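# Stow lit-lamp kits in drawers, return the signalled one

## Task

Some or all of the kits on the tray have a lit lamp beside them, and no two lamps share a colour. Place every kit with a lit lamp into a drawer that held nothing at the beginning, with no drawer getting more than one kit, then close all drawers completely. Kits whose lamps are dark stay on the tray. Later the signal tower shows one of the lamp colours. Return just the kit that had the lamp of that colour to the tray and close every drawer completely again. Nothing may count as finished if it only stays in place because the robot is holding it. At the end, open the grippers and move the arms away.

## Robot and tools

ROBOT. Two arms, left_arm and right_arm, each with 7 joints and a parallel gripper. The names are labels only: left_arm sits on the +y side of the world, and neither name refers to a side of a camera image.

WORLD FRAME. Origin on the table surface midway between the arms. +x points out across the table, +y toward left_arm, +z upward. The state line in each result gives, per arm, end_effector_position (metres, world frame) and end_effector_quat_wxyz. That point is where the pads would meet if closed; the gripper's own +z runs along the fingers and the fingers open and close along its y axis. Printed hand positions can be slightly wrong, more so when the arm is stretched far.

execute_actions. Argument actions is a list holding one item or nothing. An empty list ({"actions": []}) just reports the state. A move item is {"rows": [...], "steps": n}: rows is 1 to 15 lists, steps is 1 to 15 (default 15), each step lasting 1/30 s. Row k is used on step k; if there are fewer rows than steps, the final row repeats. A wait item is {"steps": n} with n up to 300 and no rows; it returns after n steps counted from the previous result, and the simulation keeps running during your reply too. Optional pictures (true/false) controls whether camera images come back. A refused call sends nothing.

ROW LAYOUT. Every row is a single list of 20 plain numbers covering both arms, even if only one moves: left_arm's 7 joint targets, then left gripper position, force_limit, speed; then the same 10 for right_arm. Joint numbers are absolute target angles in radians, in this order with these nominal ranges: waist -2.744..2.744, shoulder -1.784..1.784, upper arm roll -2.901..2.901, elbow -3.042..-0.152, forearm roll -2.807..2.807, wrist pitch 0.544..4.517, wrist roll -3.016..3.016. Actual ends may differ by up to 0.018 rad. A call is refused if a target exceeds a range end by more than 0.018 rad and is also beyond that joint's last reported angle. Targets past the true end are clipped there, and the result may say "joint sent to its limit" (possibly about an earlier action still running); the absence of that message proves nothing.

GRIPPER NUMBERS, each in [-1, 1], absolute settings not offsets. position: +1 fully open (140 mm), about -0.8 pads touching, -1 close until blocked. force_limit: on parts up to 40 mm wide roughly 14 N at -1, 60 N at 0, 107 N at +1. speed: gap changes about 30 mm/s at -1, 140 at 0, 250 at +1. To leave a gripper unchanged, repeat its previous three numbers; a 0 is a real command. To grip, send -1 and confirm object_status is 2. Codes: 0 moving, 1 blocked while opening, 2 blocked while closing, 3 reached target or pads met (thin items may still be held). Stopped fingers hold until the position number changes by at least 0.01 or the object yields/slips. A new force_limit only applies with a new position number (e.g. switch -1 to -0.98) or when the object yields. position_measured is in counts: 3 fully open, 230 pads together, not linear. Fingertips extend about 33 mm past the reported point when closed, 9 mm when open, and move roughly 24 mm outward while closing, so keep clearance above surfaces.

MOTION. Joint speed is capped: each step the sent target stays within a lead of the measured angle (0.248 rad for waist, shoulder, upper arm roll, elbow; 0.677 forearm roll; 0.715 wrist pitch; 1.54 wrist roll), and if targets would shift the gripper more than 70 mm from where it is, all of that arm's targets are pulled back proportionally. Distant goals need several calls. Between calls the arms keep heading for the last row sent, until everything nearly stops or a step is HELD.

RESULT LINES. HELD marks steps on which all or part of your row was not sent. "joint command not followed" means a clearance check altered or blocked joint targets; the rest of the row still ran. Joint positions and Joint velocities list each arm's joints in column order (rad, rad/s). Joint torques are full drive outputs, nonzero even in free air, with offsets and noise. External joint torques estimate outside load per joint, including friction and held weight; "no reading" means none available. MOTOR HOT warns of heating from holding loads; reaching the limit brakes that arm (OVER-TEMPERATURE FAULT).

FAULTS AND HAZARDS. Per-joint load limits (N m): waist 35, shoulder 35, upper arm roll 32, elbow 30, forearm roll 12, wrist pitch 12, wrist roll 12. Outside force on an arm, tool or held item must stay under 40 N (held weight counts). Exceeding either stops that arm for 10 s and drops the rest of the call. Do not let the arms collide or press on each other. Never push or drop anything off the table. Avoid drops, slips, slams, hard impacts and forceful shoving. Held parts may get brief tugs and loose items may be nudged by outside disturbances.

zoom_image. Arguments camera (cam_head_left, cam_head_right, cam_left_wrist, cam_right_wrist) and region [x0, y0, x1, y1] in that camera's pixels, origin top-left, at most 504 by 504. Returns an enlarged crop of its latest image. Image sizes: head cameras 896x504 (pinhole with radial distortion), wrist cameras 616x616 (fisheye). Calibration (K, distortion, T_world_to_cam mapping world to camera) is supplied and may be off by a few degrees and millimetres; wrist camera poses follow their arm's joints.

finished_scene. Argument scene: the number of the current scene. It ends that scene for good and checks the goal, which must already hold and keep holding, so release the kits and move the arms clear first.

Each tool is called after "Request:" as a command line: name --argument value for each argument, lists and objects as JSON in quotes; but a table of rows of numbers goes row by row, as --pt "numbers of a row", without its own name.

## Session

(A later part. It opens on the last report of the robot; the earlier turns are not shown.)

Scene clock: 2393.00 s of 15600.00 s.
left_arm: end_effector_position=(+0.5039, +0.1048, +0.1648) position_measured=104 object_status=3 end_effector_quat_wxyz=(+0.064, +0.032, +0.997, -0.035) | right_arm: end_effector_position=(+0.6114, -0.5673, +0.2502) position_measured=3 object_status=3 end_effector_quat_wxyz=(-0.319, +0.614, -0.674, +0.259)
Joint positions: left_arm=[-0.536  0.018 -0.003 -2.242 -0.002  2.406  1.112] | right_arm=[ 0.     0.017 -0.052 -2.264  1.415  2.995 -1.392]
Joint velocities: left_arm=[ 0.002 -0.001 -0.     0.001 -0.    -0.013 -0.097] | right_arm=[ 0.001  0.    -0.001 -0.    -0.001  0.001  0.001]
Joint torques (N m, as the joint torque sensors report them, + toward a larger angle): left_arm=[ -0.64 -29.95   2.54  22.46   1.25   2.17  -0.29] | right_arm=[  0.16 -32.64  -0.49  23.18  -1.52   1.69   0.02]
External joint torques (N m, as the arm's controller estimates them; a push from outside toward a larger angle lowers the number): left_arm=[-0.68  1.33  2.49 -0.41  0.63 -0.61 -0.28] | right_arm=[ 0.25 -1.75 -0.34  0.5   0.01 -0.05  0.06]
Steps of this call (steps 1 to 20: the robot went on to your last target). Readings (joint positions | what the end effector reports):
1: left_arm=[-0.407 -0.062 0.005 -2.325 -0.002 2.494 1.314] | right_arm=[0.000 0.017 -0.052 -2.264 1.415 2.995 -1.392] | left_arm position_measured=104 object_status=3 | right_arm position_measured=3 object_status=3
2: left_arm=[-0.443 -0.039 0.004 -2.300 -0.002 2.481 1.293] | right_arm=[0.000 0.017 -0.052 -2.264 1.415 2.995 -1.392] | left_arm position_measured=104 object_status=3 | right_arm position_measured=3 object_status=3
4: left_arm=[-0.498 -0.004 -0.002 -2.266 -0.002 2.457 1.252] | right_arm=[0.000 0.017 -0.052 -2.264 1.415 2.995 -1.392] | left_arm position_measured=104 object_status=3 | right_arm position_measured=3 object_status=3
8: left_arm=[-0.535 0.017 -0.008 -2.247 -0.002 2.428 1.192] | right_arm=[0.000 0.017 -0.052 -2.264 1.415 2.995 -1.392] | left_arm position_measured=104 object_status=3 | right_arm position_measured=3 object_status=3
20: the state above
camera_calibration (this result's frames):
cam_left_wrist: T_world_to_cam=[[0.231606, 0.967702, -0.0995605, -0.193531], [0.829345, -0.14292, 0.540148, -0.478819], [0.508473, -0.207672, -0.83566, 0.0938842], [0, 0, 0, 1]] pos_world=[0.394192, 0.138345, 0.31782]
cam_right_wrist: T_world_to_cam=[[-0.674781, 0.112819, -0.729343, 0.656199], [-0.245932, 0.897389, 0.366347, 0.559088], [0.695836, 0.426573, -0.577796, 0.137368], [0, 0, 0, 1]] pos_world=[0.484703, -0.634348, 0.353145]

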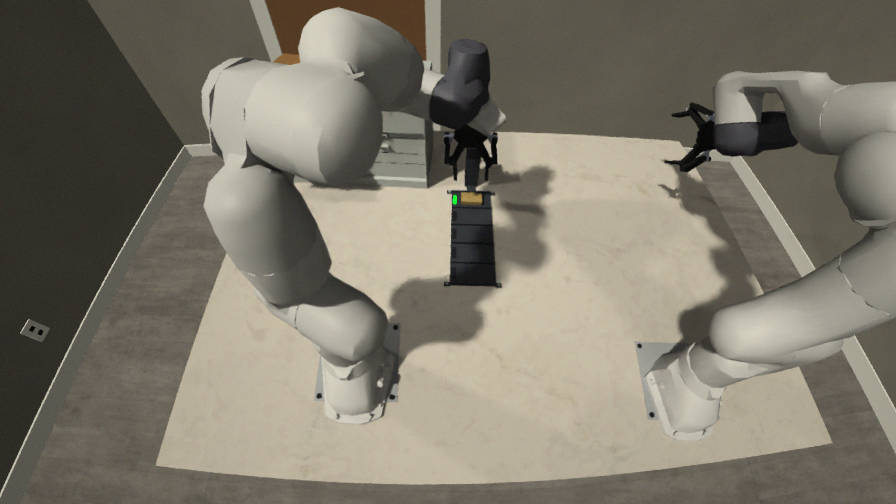

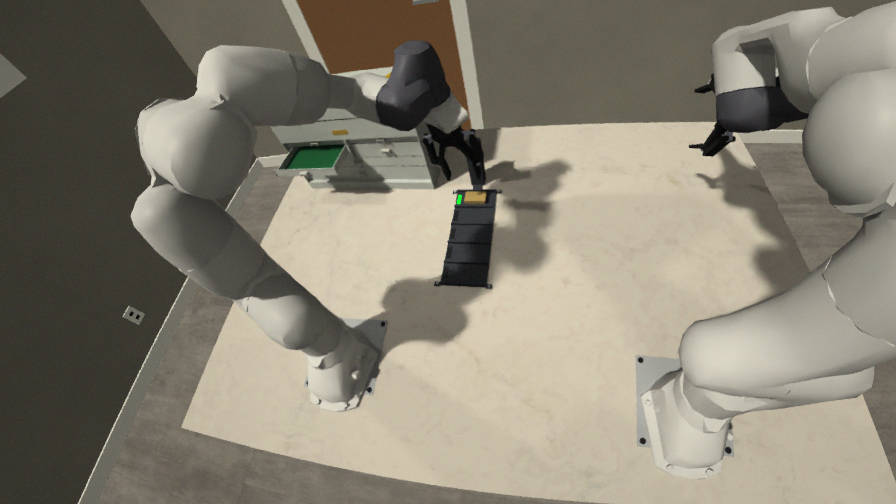

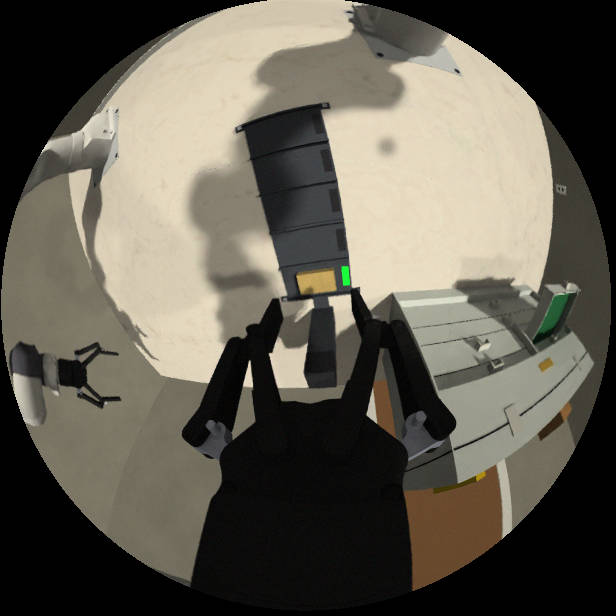

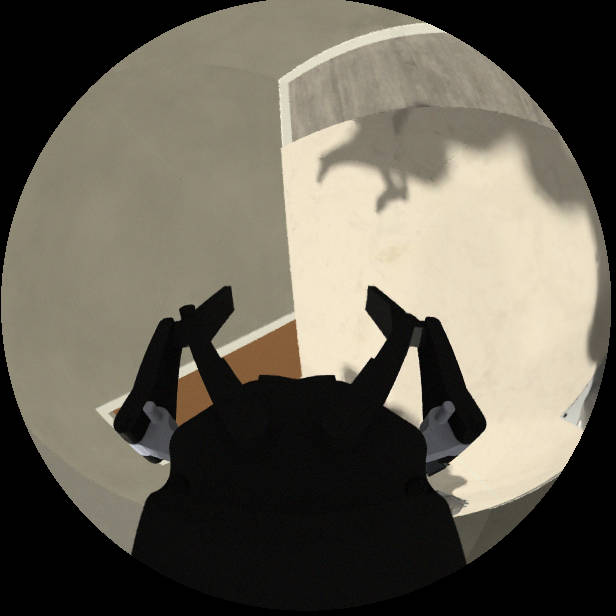

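Request:
execute_actions --actions '[{"rows":[[-0.5356,0.05,0,-2.235,0,2.45,1.076,0.2,0,-0.3,0.0,0.017,-0.05,-2.264,1.415,2.995,-1.392,1,0,0],[-0.5356,0.08,0,-2.23,0,2.48,1.076,0.2,0,-0.3,0.0,0.017,-0.05,-2.264,1.415,2.995,-1.392,1,0,0],[-0.5356,0.11,0,-2.225,0,2.505,1.076,0.2,0,-0.3,0.0,0.017,-0.05,-2.264,1.415,2.995,-1.392,1,0,0],[-0.5356,0.14,0,-2.22,0,2.53,1.076,0.2,0,-0.3,0.0,0.017,-0.05,-2.264,1.415,2.995,-1.392,1,0,0],[-0.5356,0.17,0,-2.215,0,2.555,1.076,0.2,0,-0.3,0.0,0.017,-0.05,-2.264,1.415,2.995,-1.392,1,0,0],[-0.5356,0.2,0,-2.21,0,2.58,1.076,0.2,0,-0.3,0.0,0.017,-0.05,-2.264,1.415,2.995,-1.392,1,0,0],[-0.5356,0.23,0,-2.203,0,2.595,1.076,0.2,0,-0.3,0.0,0.017,-0.05,-2.264,1.415,2.995,-1.392,1,0,0],[-0.5356,0.2596,0,-2.1957,0,2.601,1.076,0.2,0,-0.3,0.0,0.017,-0.05,-2.264,1.415,2.995,-1.392,1,0,0]],"steps":15}]' --pictures false

Request:
execute_actions --actions '[{"steps":15}]'

Request:
zoom_image --camera "cam_left_wrist" --region '[210,200,410,400]'

Scene clock: 2409.90 s of 15600.00 s.
left_arm: end_effector_position=(+0.5208, +0.0952, +0.0634) position_measured=104 object_status=3 end_effector_quat_wxyz=(+0.049, +0.017, +0.998, -0.028) | right_arm: end_effector_position=(+0.6114, -0.5673, +0.2502) position_measured=3 object_status=3 end_effector_quat_wxyz=(-0.319, +0.614, -0.674, +0.259)
Joint positions: left_arm=[-0.536  0.261 -0.002 -2.201 -0.002  2.576  1.083] | right_arm=[ 0.     0.017 -0.052 -2.264  1.415  2.995 -1.392]
Joint velocities: left_arm=[ 0.     0.001 -0.001  0.054 -0.     0.125 -0.002] | right_arm=[ 0.002 -0.    -0.    -0.    -0.001  0.002 -0.001]
Joint torques (N m, as the joint torque sensors report them, + toward a larger angle): left_arm=[ -0.96 -38.25   1.86  21.12   1.16   3.45  -0.26] | right_arm=[  0.1  -32.96   0.03  23.01  -1.52   1.65   0.01]
External joint torques (N m, as the arm's controller estimates them; a push from outside toward a larger angle lowers the number): left_arm=[-0.83 -0.83  1.77  0.77  0.64  0.82 -0.26] | right_arm=[ 0.   -2.01  0.    0.3   0.02 -0.07  0.05]
Steps of this call (steps 1 to 30: the robot went on to your last target; steps 31 to 90: nothing new was sent; then 13.40 s passed at rest; steps 91 to 105: all 15 steps of this action). Readings (joint positions | what the end effector reports):
91: left_arm=[-0.536 0.023 -0.002 -2.239 -0.002 2.411 1.083] | right_arm=[0.000 0.017 -0.052 -2.264 1.415 2.995 -1.392] | left_arm position_measured=104 object_status=3 | right_arm position_measured=3 object_status=3
92: left_arm=[-0.536 0.035 -0.002 -2.234 -0.002 2.423 1.083] | right_arm=[0.000 0.017 -0.052 -2.264 1.415 2.995 -1.392] | left_arm position_measured=104 object_status=3 | right_arm position_measured=3 object_status=3
94: left_arm=[-0.536 0.076 -0.002 -2.223 -0.002 2.454 1.083] | right_arm=[0.000 0.017 -0.052 -2.264 1.415 2.995 -1.392] | left_arm position_measured=104 object_status=3 | right_arm position_measured=3 object_status=3
98: left_arm=[-0.536 0.193 -0.002 -2.206 -0.002 2.525 1.083] | right_arm=[0.000 0.017 -0.052 -2.264 1.415 2.995 -1.392] | left_arm position_measured=104 object_status=3 | right_arm position_measured=3 object_status=3
105: the state above

Scene clock: 2410.40 s of 15600.00 s.
left_arm: end_effector_position=(+0.5281, +0.0910, +0.0679) position_measured=104 object_status=3 end_effector_quat_wxyz=(+0.060, +0.017, +0.997, -0.034) | right_arm: end_effector_position=(+0.6114, -0.5673, +0.2502) position_measured=3 object_status=3 end_effector_quat_wxyz=(-0.319, +0.614, -0.674, +0.259)
Joint positions: left_arm=[-0.536  0.261 -0.002 -2.197 -0.002  2.596  1.083] | right_arm=[ 0.     0.017 -0.052 -2.264  1.415  2.995 -1.392]
Joint velocities: left_arm=[ 0.001 -0.002  0.002 -0.001 -0.     0.007  0.001] | right_arm=[-0.002 -0.002 -0.     0.001  0.001 -0.001  0.   ]
Joint torques (N m, as the joint torque sensors report them, + toward a larger angle): left_arm=[ -0.43 -38.33   2.03  21.06   1.18   3.61  -0.36] | right_arm=[  0.3  -32.89   0.32  22.94  -1.55   1.66   0.02]
External joint torques (N m, as the arm's controller estimates them; a push from outside toward a larger angle lowers the number): left_arm=[-0.51 -1.15  1.74  0.37  0.68  0.85 -0.35] | right_arm=[ 0.37 -1.87  0.45  0.19 -0.02 -0.08  0.07]
Steps of this call (steps 1 to 15: the robot went on to your last target). Readings (joint positions | what the end effector reports):
1: left_arm=[-0.536 0.261 -0.002 -2.200 -0.002 2.580 1.083] | right_arm=[0.000 0.017 -0.052 -2.264 1.415 2.995 -1.392] | left_arm position_measured=104 object_status=3 | right_arm position_measured=3 object_status=3
2: left_arm=[-0.536 0.261 -0.002 -2.199 -0.002 2.583 1.083] | right_arm=[0.000 0.017 -0.052 -2.264 1.415 2.995 -1.392] | left_arm position_measured=104 object_status=3 | right_arm position_measured=3 object_status=3
4: left_arm=[-0.536 0.261 -0.002 -2.197 -0.002 2.588 1.083] | right_arm=[0.000 0.017 -0.052 -2.264 1.415 2.995 -1.392] | left_arm position_measured=104 object_status=3 | right_arm position_measured=3 object_status=3
8: left_arm=[-0.536 0.261 -0.002 -2.197 -0.002 2.593 1.083] | right_arm=[0.000 0.017 -0.052 -2.264 1.415 2.995 -1.392] | left_arm position_measured=104 object_status=3 | right_arm position_measured=3 object_status=3
15: the state above
camera_calibration (this result's frames):
cam_left_wrist: T_world_to_cam=[[0.201838, 0.974184, -0.101126, -0.180158], [0.838637, -0.118568, 0.531629, -0.455089], [0.505915, -0.192111, -0.840918, -0.00201249], [0, 0, 0, 1]] pos_world=[0.419036, 0.121161, 0.222028]
cam_right_wrist: T_world_to_cam=[[-0.674781, 0.112819, -0.729344, 0.656199], [-0.245932, 0.897389, 0.366347, 0.559088], [0.695836, 0.426573, -0.577796, 0.137368], [0, 0, 0, 1]] pos_world=[0.484703, -0.634348, 0.353145]

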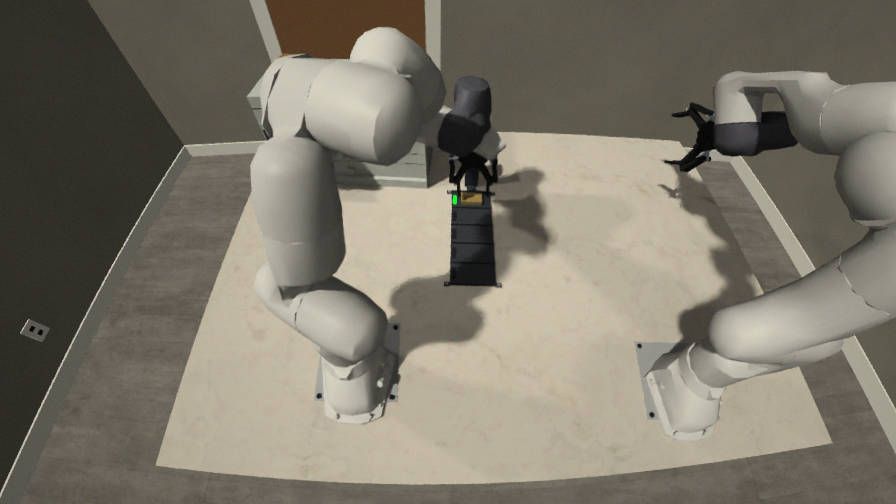

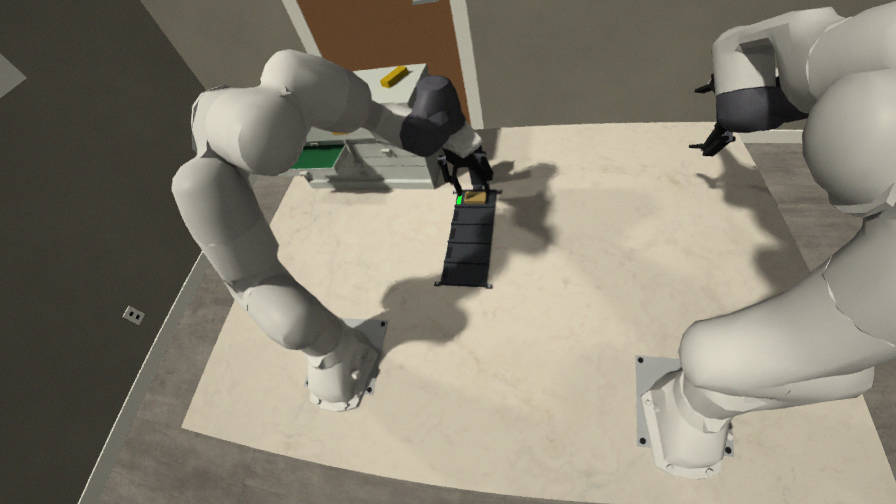

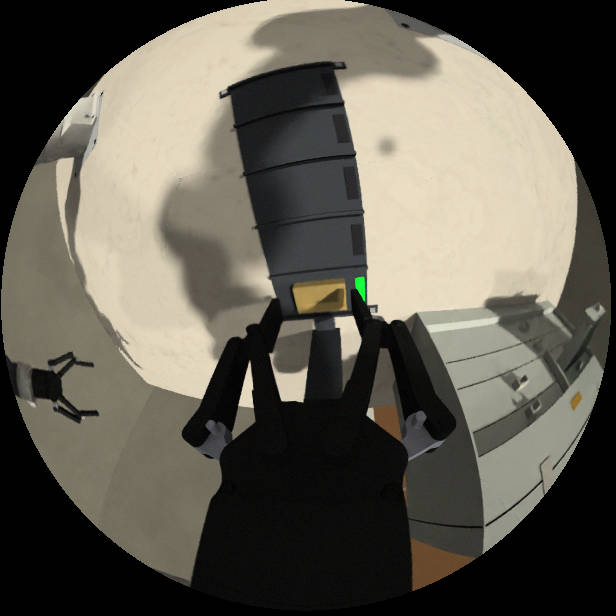

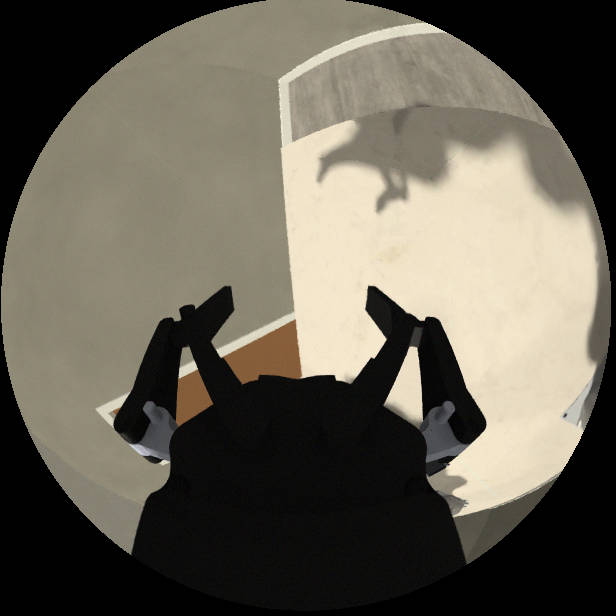

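Region (210, 200, 410, 400) of cam_left_wrist's 616x616 image, scaled by 2.520, with more detail than that image has.

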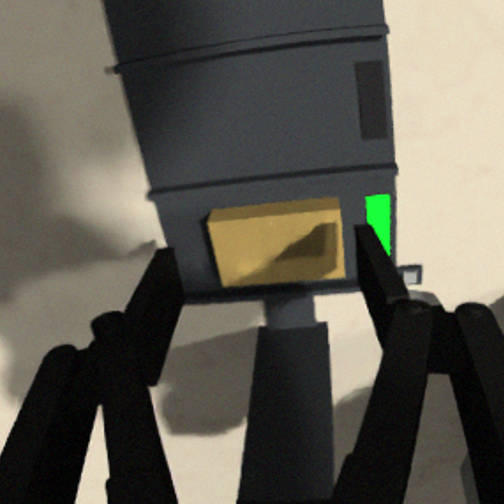

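Request:
execute_actions --actions '[{"rows":[[-0.531,0.25,0,-2.215,0,2.612,1.076,0.2,0,-0.3,0.0,0.017,-0.05,-2.264,1.415,2.995,-1.392,1,0,0],[-0.531,0.25,0,-2.215,0,2.612,1.076,0.2,0,-0.3,0.0,0.017,-0.05,-2.264,1.415,2.995,-1.392,1,0,0],[-0.531,0.25,0,-2.215,0,2.63,1.076,0.2,0,-0.3,0.0,0.017,-0.05,-2.264,1.415,2.995,-1.392,1,0,0],[-0.531,0.26,0,-2.216,0,2.645,1.076,0.2,0,-0.3,0.0,0.017,-0.05,-2.264,1.415,2.995,-1.392,1,0,0],[-0.531,0.27,0,-2.217,0,2.657,1.076,0.2,0,-0.3,0.0,0.017,-0.05,-2.264,1.415,2.995,-1.392,1,0,0],[-0.531,0.28,0,-2.218,0,2.668,1.076,0.2,0,-0.3,0.0,0.017,-0.05,-2.264,1.415,2.995,-1.392,1,0,0],[-0.531,0.29,0,-2.219,0,2.678,1.076,0.2,0,-0.3,0.0,0.017,-0.05,-2.264,1.415,2.995,-1.392,1,0,0],[-0.531,0.30,0,-2.22,0,2.686,1.076,0.2,0,-0.3,0.0,0.017,-0.05,-2.264,1.415,2.995,-1.392,1,0,0],[-0.531,0.309,0,-2.2205,0,2.686,1.076,0.2,0,-0.3,0.0,0.017,-0.05,-2.264,1.415,2.995,-1.392,1,0,0],[-0.531,0.3166,0,-2.2212,0,2.686,1.076,0.2,0,-0.3,0.0,0.017,-0.05,-2.264,1.415,2.995,-1.392,1,0,0]],"steps":15}]' --pictures false

Request:
execute_actions --actions '[{"steps":12}]' --pictures false

Request:
execute_actions --actions '[{"rows":[[-0.531,0.3166,0,-2.2212,0,2.686,1.076,-1,0,-0.8,0.0,0.017,-0.05,-2.264,1.415,2.995,-1.392,1,0,0]],"steps":15}]' --pictures false

Request:
execute_actions --actions '[{"steps":10}]'

Scene clock: 2437.60 s of 15600.00 s.
left_arm: end_effector_position=(+0.5229, +0.0952, +0.0343) position_measured=104 object_status=3 end_effector_quat_wxyz=(+0.058, +0.016, +0.998, -0.033) | right_arm: end_effector_position=(+0.6114, -0.5673, +0.2502) position_measured=3 object_status=3 end_effector_quat_wxyz=(-0.319, +0.614, -0.674, +0.259)
Joint positions: left_arm=[-0.534  0.316 -0.002 -2.222 -0.002  2.671  1.083] | right_arm=[ 0.     0.017 -0.052 -2.264  1.415  2.995 -1.392]
Joint velocities: left_arm=[-0.001  0.018  0.    -0.001  0.     0.058  0.   ] | right_arm=[-0.     0.001 -0.    -0.     0.     0.    -0.002]
Joint torques (N m, as the joint torque sensors report them, + toward a larger angle): left_arm=[  0.52 -38.1    1.34  20.64   1.15   3.59  -0.32] | right_arm=[ -0.22 -32.71  -0.02  23.    -1.51   1.7    0.  ]
External joint torques (N m, as the arm's controller estimates them; a push from outside toward a larger angle lowers the number): left_arm=[ 0.5   1.52  1.05 -0.2   0.68  0.68 -0.31] | right_arm=[-0.12 -1.74  0.14  0.3   0.02 -0.05  0.05]
Steps of this call (steps 1 to 15: the robot went on to your last target; steps 16 to 90: nothing new was sent; then 23.70 s passed at rest; steps 91 to 105: all 15 steps of this action). Readings (joint positions | what the end effector reports):
91: left_arm=[-0.535 0.259 -0.002 -2.201 -0.002 2.599 1.083] | right_arm=[0.000 0.017 -0.052 -2.264 1.415 2.995 -1.392] | left_arm position_measured=104 object_status=3 | right_arm position_measured=3 object_status=3
92: left_arm=[-0.535 0.256 -0.002 -2.205 -0.002 2.601 1.083] | right_arm=[0.000 0.017 -0.052 -2.264 1.415 2.995 -1.392] | left_arm position_measured=104 object_status=3 | right_arm position_measured=3 object_status=3
94: left_arm=[-0.534 0.255 -0.002 -2.210 -0.002 2.611 1.083] | right_arm=[0.000 0.017 -0.052 -2.264 1.415 2.995 -1.392] | left_arm position_measured=104 object_status=3 | right_arm position_measured=3 object_status=3
98: left_arm=[-0.534 0.276 -0.002 -2.213 -0.002 2.644 1.083] | right_arm=[0.000 0.017 -0.052 -2.264 1.415 2.995 -1.392] | left_arm position_measured=104 object_status=3 | right_arm position_measured=3 object_status=3
105: the state above

Scene clock: 2438.00 s of 15600.00 s.
left_arm: end_effector_position=(+0.5254, +0.0938, +0.0355) position_measured=104 object_status=3 end_effector_quat_wxyz=(+0.062, +0.016, +0.997, -0.035) | right_arm: end_effector_position=(+0.6114, -0.5673, +0.2502) position_measured=3 object_status=3 end_effector_quat_wxyz=(-0.319, +0.614, -0.674, +0.259)
Joint positions: left_arm=[-0.534  0.316 -0.002 -2.222 -0.002  2.681  1.083] | right_arm=[ 0.     0.017 -0.052 -2.264  1.415  2.995 -1.392]
Joint velocities: left_arm=[-0.    -0.001  0.    -0.001  0.     0.005  0.001] | right_arm=[-0.001  0.001 -0.001  0.    -0.001 -0.001 -0.   ]
Joint torques (N m, as the joint torque sensors report them, + toward a larger angle): left_arm=[  0.86 -37.28   1.91  19.7    1.14   3.46  -0.17] | right_arm=[ -0.13 -32.83   0.13  23.29  -1.52   1.66   0.02]
External joint torques (N m, as the arm's controller estimates them; a push from outside toward a larger angle lowers the number): left_arm=[ 0.84  0.45  1.63  0.11  0.69  0.71 -0.16] | right_arm=[-0.11 -1.98  0.2   0.65  0.01 -0.07  0.06]
Steps of this call (steps 1 to 12: the robot went on to your last target). Readings (joint positions | what the end effector reports):
1: left_arm=[-0.534 0.316 -0.002 -2.222 -0.002 2.673 1.083] | right_arm=[0.000 0.017 -0.052 -2.264 1.415 2.995 -1.392] | left_arm position_measured=104 object_status=3 | right_arm position_measured=3 object_status=3
2: left_arm=[-0.534 0.316 -0.002 -2.222 -0.002 2.675 1.083] | right_arm=[0.000 0.017 -0.052 -2.264 1.415 2.995 -1.392] | left_arm position_measured=104 object_status=3 | right_arm position_measured=3 object_status=3
4: left_arm=[-0.534 0.316 -0.002 -2.222 -0.002 2.677 1.083] | right_arm=[0.000 0.017 -0.052 -2.264 1.415 2.995 -1.392] | left_arm position_measured=104 object_status=3 | right_arm position_measured=3 object_status=3
8: left_arm=[-0.534 0.316 -0.002 -2.222 -0.002 2.680 1.083] | right_arm=[0.000 0.017 -0.052 -2.264 1.415 2.995 -1.392] | left_arm position_measured=104 object_status=3 | right_arm position_measured=3 object_status=3
12: the state above

Scene clock: 2438.50 s of 15600.00 s.
left_arm: end_effector_position=(+0.5265, +0.0941, +0.0364) position_measured=138 object_status=0 end_effector_quat_wxyz=(+0.063, +0.015, +0.997, -0.036) | right_arm: end_effector_position=(+0.6114, -0.5673, +0.2502) position_measured=3 object_status=3 end_effector_quat_wxyz=(-0.319, +0.614, -0.674, +0.259)
Joint positions: left_arm=[-0.533  0.315 -0.002 -2.222 -0.002  2.682  1.082] | right_arm=[ 0.     0.017 -0.052 -2.264  1.415  2.995 -1.392]
Joint velocities: left_arm=[ 0.    -0.001 -0.    -0.001  0.     0.001  0.001] | right_arm=[ 0.     0.     0.001 -0.001 -0.001 -0.     0.002]
Joint torques (N m, as the joint torque sensors report them, + toward a larger angle): left_arm=[  0.63 -36.49   2.02  19.48   1.15   3.59  -0.23] | right_arm=[  0.4  -33.01  -0.11  23.1   -1.55   1.66  -0.01]
External joint torques (N m, as the arm's controller estimates them; a push from outside toward a larger angle lowers the number): left_arm=[ 0.68  1.3   1.79 -0.16  0.69  0.83 -0.23] | right_arm=[ 0.36 -2.07 -0.09  0.44 -0.01 -0.07  0.03]
Steps of this call (steps 1 to 15: all 15 steps of this action). Readings (joint positions | what the end effector reports):
1: left_arm=[-0.534 0.316 -0.002 -2.222 -0.002 2.681 1.083] | right_arm=[0.000 0.017 -0.052 -2.264 1.415 2.995 -1.392] | left_arm position_measured=104 object_status=0 | right_arm position_measured=3 object_status=3
2: left_arm=[-0.534 0.316 -0.002 -2.222 -0.002 2.681 1.083] | right_arm=[0.000 0.017 -0.052 -2.264 1.415 2.995 -1.392] | left_arm position_measured=106 object_status=0 | right_arm position_measured=3 object_status=3
4: left_arm=[-0.534 0.316 -0.002 -2.222 -0.002 2.681 1.083] | right_arm=[0.000 0.017 -0.052 -2.264 1.415 2.995 -1.392] | left_arm position_measured=112 object_status=0 | right_arm position_measured=3 object_status=3
8: left_arm=[-0.534 0.316 -0.002 -2.222 -0.002 2.682 1.083] | right_arm=[0.000 0.017 -0.052 -2.264 1.415 2.995 -1.392] | left_arm position_measured=123 object_status=0 | right_arm position_measured=3 object_status=3
15: the state above

Scene clock: 2438.83 s of 15600.00 s.
left_arm: end_effector_position=(+0.5265, +0.0941, +0.0364) position_measured=138 object_status=2 end_effector_quat_wxyz=(+0.063, +0.015, +0.997, -0.036) | right_arm: end_effector_position=(+0.6114, -0.5673, +0.2502) position_measured=3 object_status=3 end_effector_quat_wxyz=(-0.319, +0.614, -0.674, +0.259)
Joint positions: left_arm=[-0.533  0.315 -0.002 -2.222 -0.002  2.682  1.082] | right_arm=[ 0.     0.017 -0.052 -2.264  1.415  2.995 -1.392]
Joint velocities: left_arm=[ 0.001 -0.001  0.001  0.     0.     0.001  0.   ] | right_arm=[-0.001 -0.    -0.     0.     0.    -0.     0.001]
Joint torques (N m, as the joint torque sensors report them, + toward a larger angle): left_arm=[  0.66 -36.45   1.73  19.21   1.14   3.54  -0.25] | right_arm=[ -0.09 -32.81   0.25  23.29  -1.54   1.67   0.02]
External joint torques (N m, as the arm's controller estimates them; a push from outside toward a larger angle lowers the number): left_arm=[ 0.6   1.41  1.4  -0.53  0.69  0.76 -0.24] | right_arm=[-0.03 -1.86  0.37  0.58  0.   -0.06  0.06]
Steps of this call (steps 1 to 10: the robot went on to your last target). Readings (joint positions | what the end effector reports):
1: left_arm=[-0.533 0.315 -0.002 -2.222 -0.002 2.682 1.082] | right_arm=[0.000 0.017 -0.052 -2.264 1.415 2.995 -1.392] | left_arm position_measured=138 object_status=0 | right_arm position_measured=3 object_status=3
2: left_arm=[-0.533 0.315 -0.002 -2.222 -0.002 2.682 1.082] | right_arm=[0.000 0.017 -0.052 -2.264 1.415 2.995 -1.392] | left_arm position_measured=138 object_status=0 | right_arm position_measured=3 object_status=3
4: left_arm=[-0.533 0.315 -0.002 -2.222 -0.002 2.682 1.082] | right_arm=[0.000 0.017 -0.052 -2.264 1.415 2.995 -1.392] | left_arm position_measured=138 object_status=2 | right_arm position_measured=3 object_status=3
8: left_arm=[-0.533 0.315 -0.002 -2.222 -0.002 2.682 1.082] | right_arm=[0.000 0.017 -0.052 -2.264 1.415 2.995 -1.392] | left_arm position_measured=138 object_status=2 | right_arm position_measured=3 object_status=3
10: the state above
camera_calibration (this result's frames):
cam_left_wrist: T_world_to_cam=[[0.199125, 0.974522, -0.103228, -0.184609], [0.83566, -0.113835, 0.537321, -0.435732], [0.51188, -0.193257, -0.837037, -0.0302908], [0, 0, 0, 1]] pos_world=[0.416389, 0.12445, 0.189717]
cam_right_wrist: T_world_to_cam=[[-0.674781, 0.112819, -0.729343, 0.656199], [-0.245932, 0.897389, 0.366347, 0.559088], [0.695836, 0.426573, -0.577796, 0.137368], [0, 0, 0, 1]] pos_world=[0.484703, -0.634349, 0.353145]

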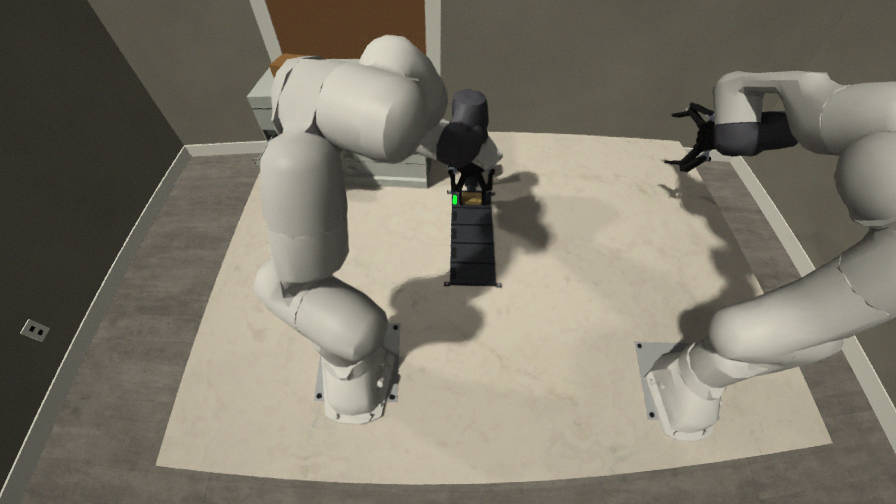

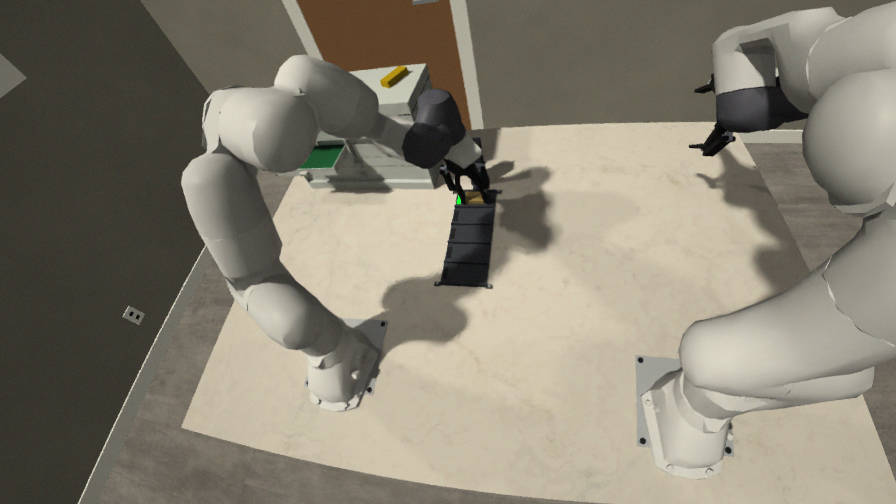

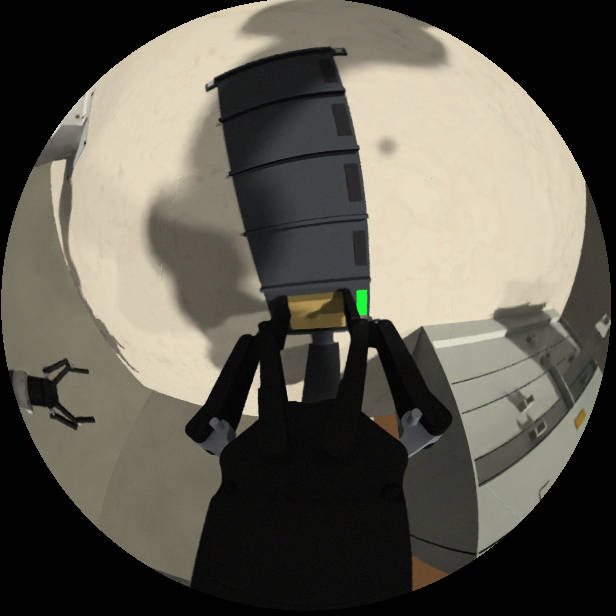

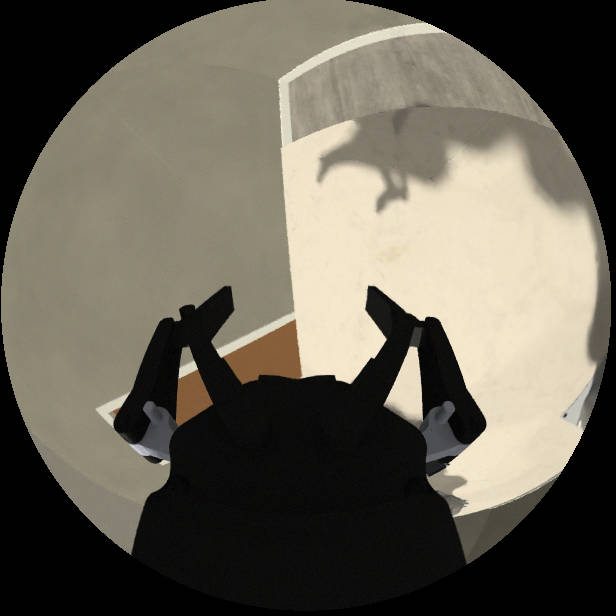

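Request:
execute_actions --actions '[{"rows":[[-0.533,0.305,0,-2.222,0,2.655,1.08,-1,0,-0.8,0.0,0.017,-0.05,-2.264,1.415,2.995,-1.392,1,0,0],[-0.533,0.29,0,-2.222,0,2.63,1.08,-1,0,-0.8,0.0,0.017,-0.05,-2.264,1.415,2.995,-1.392,1,0,0],[-0.533,0.27,0,-2.222,0,2.59,1.08,-1,0,-0.8,0.0,0.017,-0.05,-2.264,1.415,2.995,-1.392,1,0,0],[-0.533,0.245,0,-2.225,0,2.54,1.08,-1,0,-0.8,0.0,0.017,-0.05,-2.264,1.415,2.995,-1.392,1,0,0],[-0.533,0.21,0,-2.23,0,2.48,1.08,-1,0,-0.8,0.0,0.017,-0.05,-2.264,1.415,2.995,-1.392,1,0,0],[-0.533,0.17,0,-2.235,0,2.42,1.1,-1,0,-0.8,0.0,0.017,-0.05,-2.264,1.415,2.995,-1.392,1,0,0],[-0.533,0.13,0,-2.24,0,2.36,1.15,-1,0,-0.8,0.0,0.017,-0.05,-2.264,1.415,2.995,-1.392,1,0,0],[-0.533,0.09,0,-2.245,0,2.3,1.2,-1,0,-0.8,0.0,0.017,-0.05,-2.264,1.415,2.995,-1.392,1,0,0],[-0.533,0.04,0,-2.245,0,2.24,1.3,-1,0,-0.8,0.0,0.017,-0.05,-2.264,1.415,2.995,-1.392,1,0,0],[-0.533,-0.01,0,-2.245,0,2.18,1.4,-1,0,-0.8,0.0,0.017,-0.05,-2.264,1.415,2.995,-1.392,1,0,0],[-0.52,-0.07,0,-2.245,0,2.12,1.5,-1,0,-0.8,0.0,0.017,-0.05,-2.264,1.415,2.995,-1.392,1,0,0],[-0.5,-0.13,0,-2.245,0,2.06,1.6,-1,0,-0.8,0.0,0.017,-0.05,-2.264,1.415,2.995,-1.392,1,0,0],[-0.47,-0.19,0,-2.245,0,2.0,1.7,-1,0,-0.8,0.0,0.017,-0.05,-2.264,1.415,2.995,-1.392,1,0,0],[-0.43,-0.25,0,-2.245,0,1.97,1.8,-1,0,-0.8,0.0,0.017,-0.05,-2.264,1.415,2.995,-1.392,1,0,0],[-0.39,-0.3,0,-2.245,0,1.97,1.9,-1,0,-0.8,0.0,0.017,-0.05,-2.264,1.415,2.995,-1.392,1,0,0]]}]' --pictures false

Request:
execute_actions --actions '[{"rows":[[0.352,-0.3,0,-2.245,0,1.97,2.005,-1,0,-0.8,0.0,0.017,-0.05,-2.264,1.415,2.995,-1.392,1,0,0]],"steps":15}]' --pictures false

Request:
execute_actions --actions '[{"rows":[[0.352,-0.3,0,-2.245,0,1.97,2.005,-1,0,-0.8,0.0,0.017,-0.05,-2.264,1.415,2.995,-1.392,1,0,0],[0.352,-0.3,0,-2.245,0,1.97,2.005,-1,0,-0.8,0.0,0.017,-0.05,-2.264,1.415,2.995,-1.392,1,0,0],[0.352,-0.3,0,-2.245,0,1.97,2.005,-1,0,-0.8,0.0,0.017,-0.05,-2.264,1.415,2.995,-1.392,1,0,0],[0.352,-0.3,0,-2.245,0,1.97,2.005,-1,0,-0.8,0.0,0.017,-0.05,-2.264,1.415,2.995,-1.392,1,0,0],[0.352,-0.3,0,-2.245,0,1.97,2.005,-1,0,-0.8,0.0,0.017,-0.05,-2.264,1.415,2.995,-1.392,1,0,0],[0.352,-0.27,0,-2.215,0,2.0,2.005,-1,0,-0.8,0.0,0.017,-0.05,-2.264,1.415,2.995,-1.392,1,0,0],[0.352,-0.24,0,-2.187,0,2.02,2.005,-1,0,-0.8,0.0,0.017,-0.05,-2.264,1.415,2.995,-1.392,1,0,0],[0.352,-0.21,0,-2.16,0,2.04,2.005,-1,0,-0.8,0.0,0.017,-0.05,-2.264,1.415,2.995,-1.392,1,0,0],[0.352,-0.18,0,-2.132,0,2.06,2.005,-1,0,-0.8,0.0,0.017,-0.05,-2.264,1.415,2.995,-1.392,1,0,0],[0.352,-0.15,0,-2.104,0,2.08,2.005,-1,0,-0.8,0.0,0.017,-0.05,-2.264,1.415,2.995,-1.392,1,0,0],[0.352,-0.12,0,-2.076,0,2.095,2.005,-1,0,-0.8,0.0,0.017,-0.05,-2.264,1.415,2.995,-1.392,1,0,0],[0.352,-0.09,0,-2.048,0,2.108,2.005,-1,0,-0.8,0.0,0.017,-0.05,-2.264,1.415,2.995,-1.392,1,0,0],[0.352,-0.065,0,-2.026,0,2.108,2.005,-1,0,-0.8,0.0,0.017,-0.05,-2.264,1.415,2.995,-1.392,1,0,0],[0.352,-0.0486,0,-2.0107,0,2.108,2.005,-1,0,-0.8,0.0,0.017,-0.05,-2.264,1.415,2.995,-1.392,1,0,0]],"steps":15}]' --pictures false

Request:
execute_actions --actions '[{"steps":20}]'

Scene clock: 2468.60 s of 15600.00 s.
left_arm: end_effector_position=(+0.4825, +0.1433, +0.2124) position_measured=139 object_status=2 end_effector_quat_wxyz=(+0.044, +0.107, +0.993, -0.018) | right_arm: end_effector_position=(+0.6114, -0.5673, +0.2502) position_measured=3 object_status=3 end_effector_quat_wxyz=(-0.319, +0.614, -0.674, +0.259)
Joint positions: left_arm=[-0.49  -0.111 -0.006 -2.245 -0.002  2.228  1.305] | right_arm=[ 0.     0.017 -0.052 -2.264  1.415  2.995 -1.392]
Joint velocities: left_arm=[ 0.535 -1.189  0.002  0.021 -0.    -0.772  1.024] | right_arm=[ 0.     0.     0.     0.002 -0.001 -0.001 -0.   ]
Joint torques (N m, as the joint torque sensors report them, + toward a larger angle): left_arm=[  2.52 -21.68   3.27  22.29   1.21   2.12   0.56] | right_arm=[  0.31 -32.65   0.05  22.92  -1.54   1.62   0.02]
External joint torques (N m, as the arm's controller estimates them; a push from outside toward a larger angle lowers the number): left_arm=[ 1.81 -2.53  0.16  0.62  0.51 -0.46  0.57] | right_arm=[ 0.36 -1.72  0.16  0.2   0.   -0.11  0.06]
Steps of this call (steps 1 to 15: the robot went on to your last target; steps 16 to 90: nothing new was sent; then 26.27 s passed at rest; steps 91 to 105: all 15 steps of this action). Readings (joint positions | what the end effector reports):
91: left_arm=[-0.533 0.314 -0.002 -2.222 -0.002 2.678 1.082] | right_arm=[0.000 0.017 -0.052 -2.264 1.415 2.995 -1.392] | left_arm position_measured=138 object_status=2 | right_arm position_measured=3 object_status=3
92: left_arm=[-0.533 0.310 -0.002 -2.222 -0.002 2.670 1.082] | right_arm=[0.000 0.017 -0.052 -2.264 1.415 2.995 -1.392] | left_arm position_measured=139 object_status=2 | right_arm position_measured=3 object_status=3
94: left_arm=[-0.533 0.289 -0.002 -2.226 -0.002 2.636 1.082] | right_arm=[0.000 0.017 -0.052 -2.264 1.415 2.995 -1.392] | left_arm position_measured=139 object_status=2 | right_arm position_measured=3 object_status=3
98: left_arm=[-0.533 0.177 -0.002 -2.241 -0.002 2.495 1.100] | right_arm=[0.000 0.017 -0.052 -2.264 1.415 2.995 -1.392] | left_arm position_measured=139 object_status=2 | right_arm position_measured=3 object_status=3
105: the state above

Scene clock: 2469.10 s of 15600.00 s.
left_arm: end_effector_position=(+0.4992, +0.4411, +0.2823) position_measured=139 object_status=2 end_effector_quat_wxyz=(+0.042, +0.005, +0.999, +0.004) | right_arm: end_effector_position=(+0.6114, -0.5673, +0.2502) position_measured=3 object_status=3 end_effector_quat_wxyz=(-0.319, +0.614, -0.674, +0.259)
Joint positions: left_arm=[ 0.092 -0.286 -0.002 -2.24  -0.002  2.04   1.686] | right_arm=[ 0.     0.017 -0.052 -2.264  1.415  2.995 -1.392]
Joint velocities: left_arm=[ 1.227 -0.047  0.073 -0.015 -0.    -0.194  0.54 ] | right_arm=[-0.001 -0.001  0.     0.     0.    -0.001 -0.002]
Joint torques (N m, as the joint torque sensors report them, + toward a larger angle): left_arm=[ -3.97 -24.74  -2.64  23.78   1.19   2.     0.57] | right_arm=[  0.11 -32.58   0.    23.18  -1.57   1.65   0.01]
External joint torques (N m, as the arm's controller estimates them; a push from outside toward a larger angle lowers the number): left_arm=[ 0.85 -2.49  1.06 -0.11  0.44 -0.49  0.58] | right_arm=[ 0.06 -1.59  0.02  0.48 -0.03 -0.08  0.06]
Steps of this call (steps 1 to 15: all 15 steps of this action). Readings (joint positions | what the end effector reports):
1: left_arm=[-0.463 -0.145 -0.010 -2.242 -0.002 2.209 1.336] | right_arm=[0.000 0.017 -0.052 -2.264 1.415 2.995 -1.392] | left_arm position_measured=139 object_status=2 | right_arm position_measured=3 object_status=3
2: left_arm=[-0.431 -0.172 -0.011 -2.239 -0.002 2.192 1.366] | right_arm=[0.000 0.017 -0.052 -2.264 1.415 2.995 -1.392] | left_arm position_measured=139 object_status=2 | right_arm position_measured=3 object_status=3
4: left_arm=[-0.360 -0.212 -0.009 -2.237 -0.002 2.159 1.425] | right_arm=[0.000 0.017 -0.052 -2.264 1.415 2.995 -1.392] | left_arm position_measured=139 object_status=2 | right_arm position_measured=3 object_status=3
8: left_arm=[-0.204 -0.258 -0.006 -2.237 -0.002 2.104 1.533] | right_arm=[0.000 0.017 -0.052 -2.264 1.415 2.995 -1.392] | left_arm position_measured=139 object_status=2 | right_arm position_measured=3 object_status=3
15: the state above

Scene clock: 2469.60 s of 15600.00 s.
left_arm: end_effector_position=(+0.5390, +0.5939, +0.2778) position_measured=139 object_status=2 end_effector_quat_wxyz=(+0.053, -0.004, +0.998, +0.020) | right_arm: end_effector_position=(+0.6114, -0.5673, +0.2502) position_measured=3 object_status=3 end_effector_quat_wxyz=(-0.319, +0.614, -0.674, +0.259)
Joint positions: left_arm=[ 0.35  -0.08   0.003 -2.042 -0.001  2.075  1.93 ] | right_arm=[ 0.     0.017 -0.052 -2.264  1.415  2.995 -1.392]
Joint velocities: left_arm=[ 0.001  0.497 -0.015  0.356  0.001  0.186  0.224] | right_arm=[ 0.001 -0.002 -0.     0.    -0.    -0.    -0.001]
Joint torques (N m, as the joint torque sensors report them, + toward a larger angle): left_arm=[ -0.04 -34.92  -0.33  25.62   1.19   3.05   0.56] | right_arm=[  0.04 -33.05  -0.3   23.28  -1.51   1.6    0.02]
External joint torques (N m, as the arm's controller estimates them; a push from outside toward a larger angle lowers the number): left_arm=[-0.77  1.28 -0.97  1.47  0.46  0.78  0.56] | right_arm=[-0.05 -2.05 -0.32  0.54  0.03 -0.12  0.06]
Steps of this call (steps 1 to 15: all 15 steps of this action). Readings (joint positions | what the end effector reports):
1: left_arm=[0.136 -0.287 -0.002 -2.241 -0.002 2.034 1.704] | right_arm=[0.000 0.017 -0.052 -2.264 1.415 2.995 -1.392] | left_arm position_measured=139 object_status=2 | right_arm position_measured=3 object_status=3
2: left_arm=[0.180 -0.288 -0.002 -2.241 -0.002 2.027 1.723] | right_arm=[0.000 0.017 -0.052 -2.264 1.415 2.995 -1.392] | left_arm position_measured=139 object_status=2 | right_arm position_measured=3 object_status=3
4: left_arm=[0.266 -0.291 -0.000 -2.243 -0.002 2.012 1.771] | right_arm=[0.000 0.017 -0.052 -2.264 1.415 2.995 -1.392] | left_arm position_measured=139 object_status=2 | right_arm position_measured=3 object_status=3
8: left_arm=[0.344 -0.259 0.010 -2.204 -0.001 2.009 1.852] | right_arm=[0.000 0.017 -0.052 -2.264 1.415 2.995 -1.392] | left_arm position_measured=139 object_status=2 | right_arm position_measured=3 object_status=3
15: the state above

Scene clock: 2470.27 s of 15600.00 s.
left_arm: end_effector_position=(+0.5551, +0.5997, +0.2778) position_measured=139 object_status=2 end_effector_quat_wxyz=(+0.063, +0.026, +0.997, +0.026) | right_arm: end_effector_position=(+0.6114, -0.5673, +0.2502) position_measured=3 object_status=3 end_effector_quat_wxyz=(-0.319, +0.614, -0.674, +0.259)
Joint positions: left_arm=[ 0.35  -0.049  0.002 -2.014 -0.001  2.102  1.991] | right_arm=[ 0.     0.017 -0.052 -2.264  1.415  2.995 -1.392]
Joint velocities: left_arm=[-0.    -0.    -0.     0.    -0.001  0.001  0.024] | right_arm=[-0.     0.001  0.001 -0.001  0.001 -0.001  0.001]
Joint torques (N m, as the joint torque sensors report them, + toward a larger angle): left_arm=[  0.12 -30.17  -1.14  25.6    1.22   3.7    0.46] | right_arm=[  0.44 -32.45   0.18  23.36  -1.56   1.63  -0.01]
External joint torques (N m, as the arm's controller estimates them; a push from outside toward a larger angle lowers the number): left_arm=[ 0.22  0.41 -0.98  1.09  0.44  0.98  0.46] | right_arm=[ 0.45 -1.64  0.25  0.73 -0.03 -0.09  0.03]
Steps of this call (steps 1 to 20: the robot went on to your last target). Readings (joint positions | what the end effector reports):
1: left_arm=[0.350 -0.067 0.003 -2.033 -0.001 2.080 1.937] | right_arm=[0.000 0.017 -0.052 -2.264 1.415 2.995 -1.392] | left_arm position_measured=139 object_status=2 | right_arm position_measured=3 object_status=3
2: left_arm=[0.350 -0.058 0.002 -2.027 -0.001 2.084 1.944] | right_arm=[0.000 0.017 -0.052 -2.264 1.415 2.995 -1.392] | left_arm position_measured=139 object_status=2 | right_arm position_measured=3 object_status=3
4: left_arm=[0.350 -0.050 0.002 -2.021 -0.001 2.090 1.954] | right_arm=[0.000 0.017 -0.052 -2.264 1.415 2.995 -1.392] | left_arm position_measured=139 object_status=2 | right_arm position_measured=3 object_status=3
8: left_arm=[0.350 -0.049 0.002 -2.015 -0.001 2.097 1.970] | right_arm=[0.000 0.017 -0.052 -2.264 1.415 2.995 -1.392] | left_arm position_measured=139 object_status=2 | right_arm position_measured=3 object_status=3
20: the state above
camera_calibration (this result's frames):
cam_left_wrist: T_world_to_cam=[[0.213093, 0.976859, 0.0183876, -0.70104], [0.831715, -0.191243, 0.521225, -0.4787], [0.51268, -0.0957763, -0.853221, 0.200453], [0, 0, 0, 1]] pos_world=[0.444761, 0.612468, 0.433431]
cam_right_wrist: T_world_to_cam=[[-0.674781, 0.112819, -0.729344, 0.656198], [-0.245932, 0.897389, 0.366347, 0.559088], [0.695836, 0.426573, -0.577796, 0.137368], [0, 0, 0, 1]] pos_world=[0.484703, -0.634348, 0.353145]

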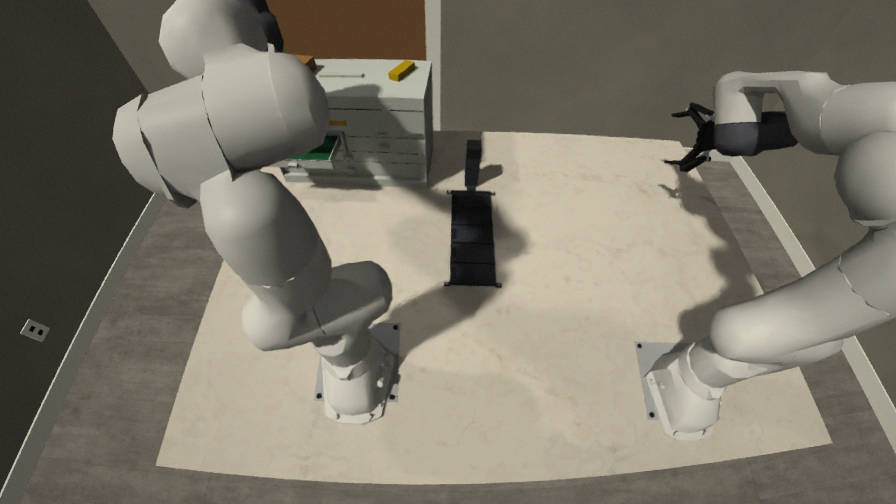

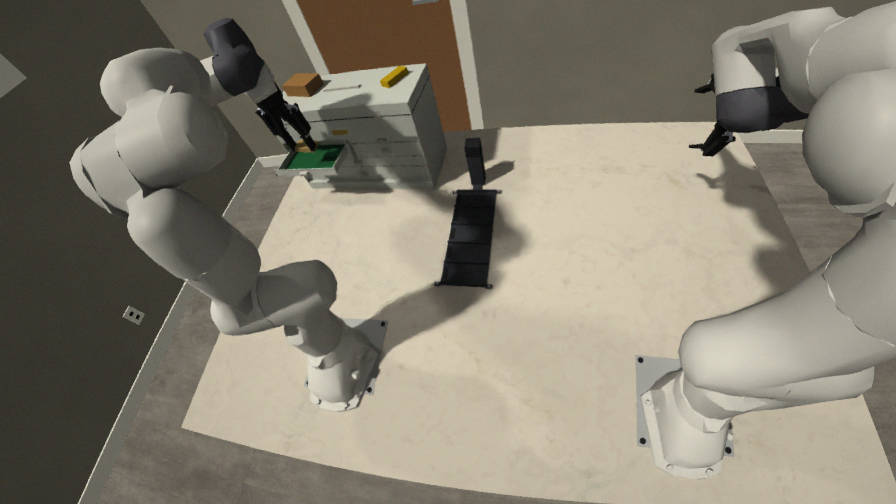

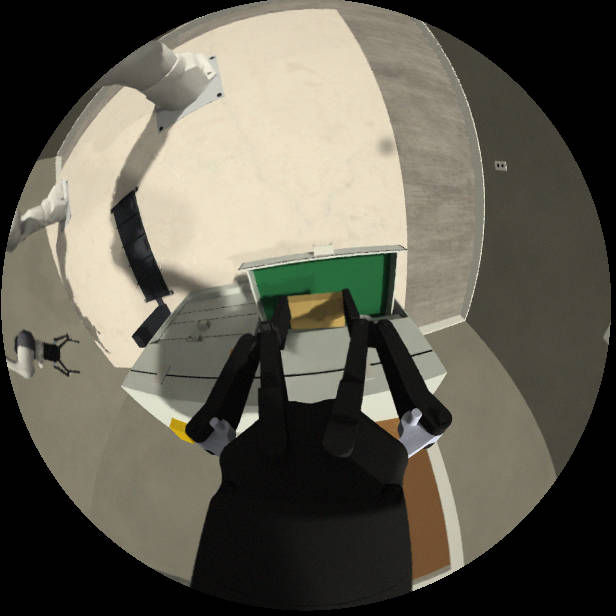

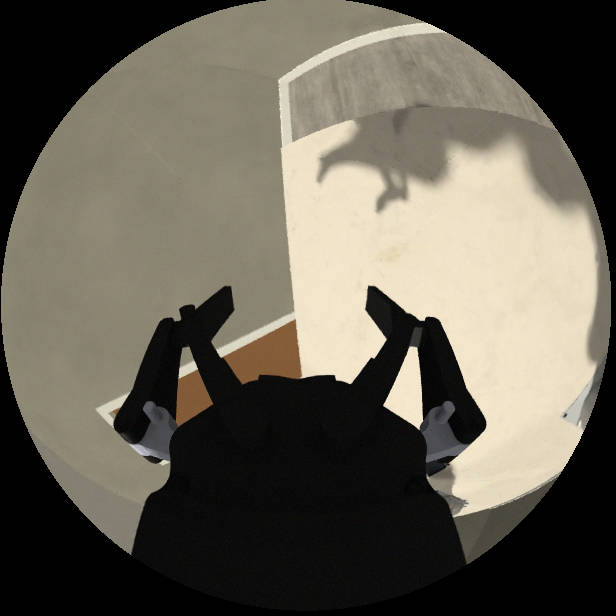

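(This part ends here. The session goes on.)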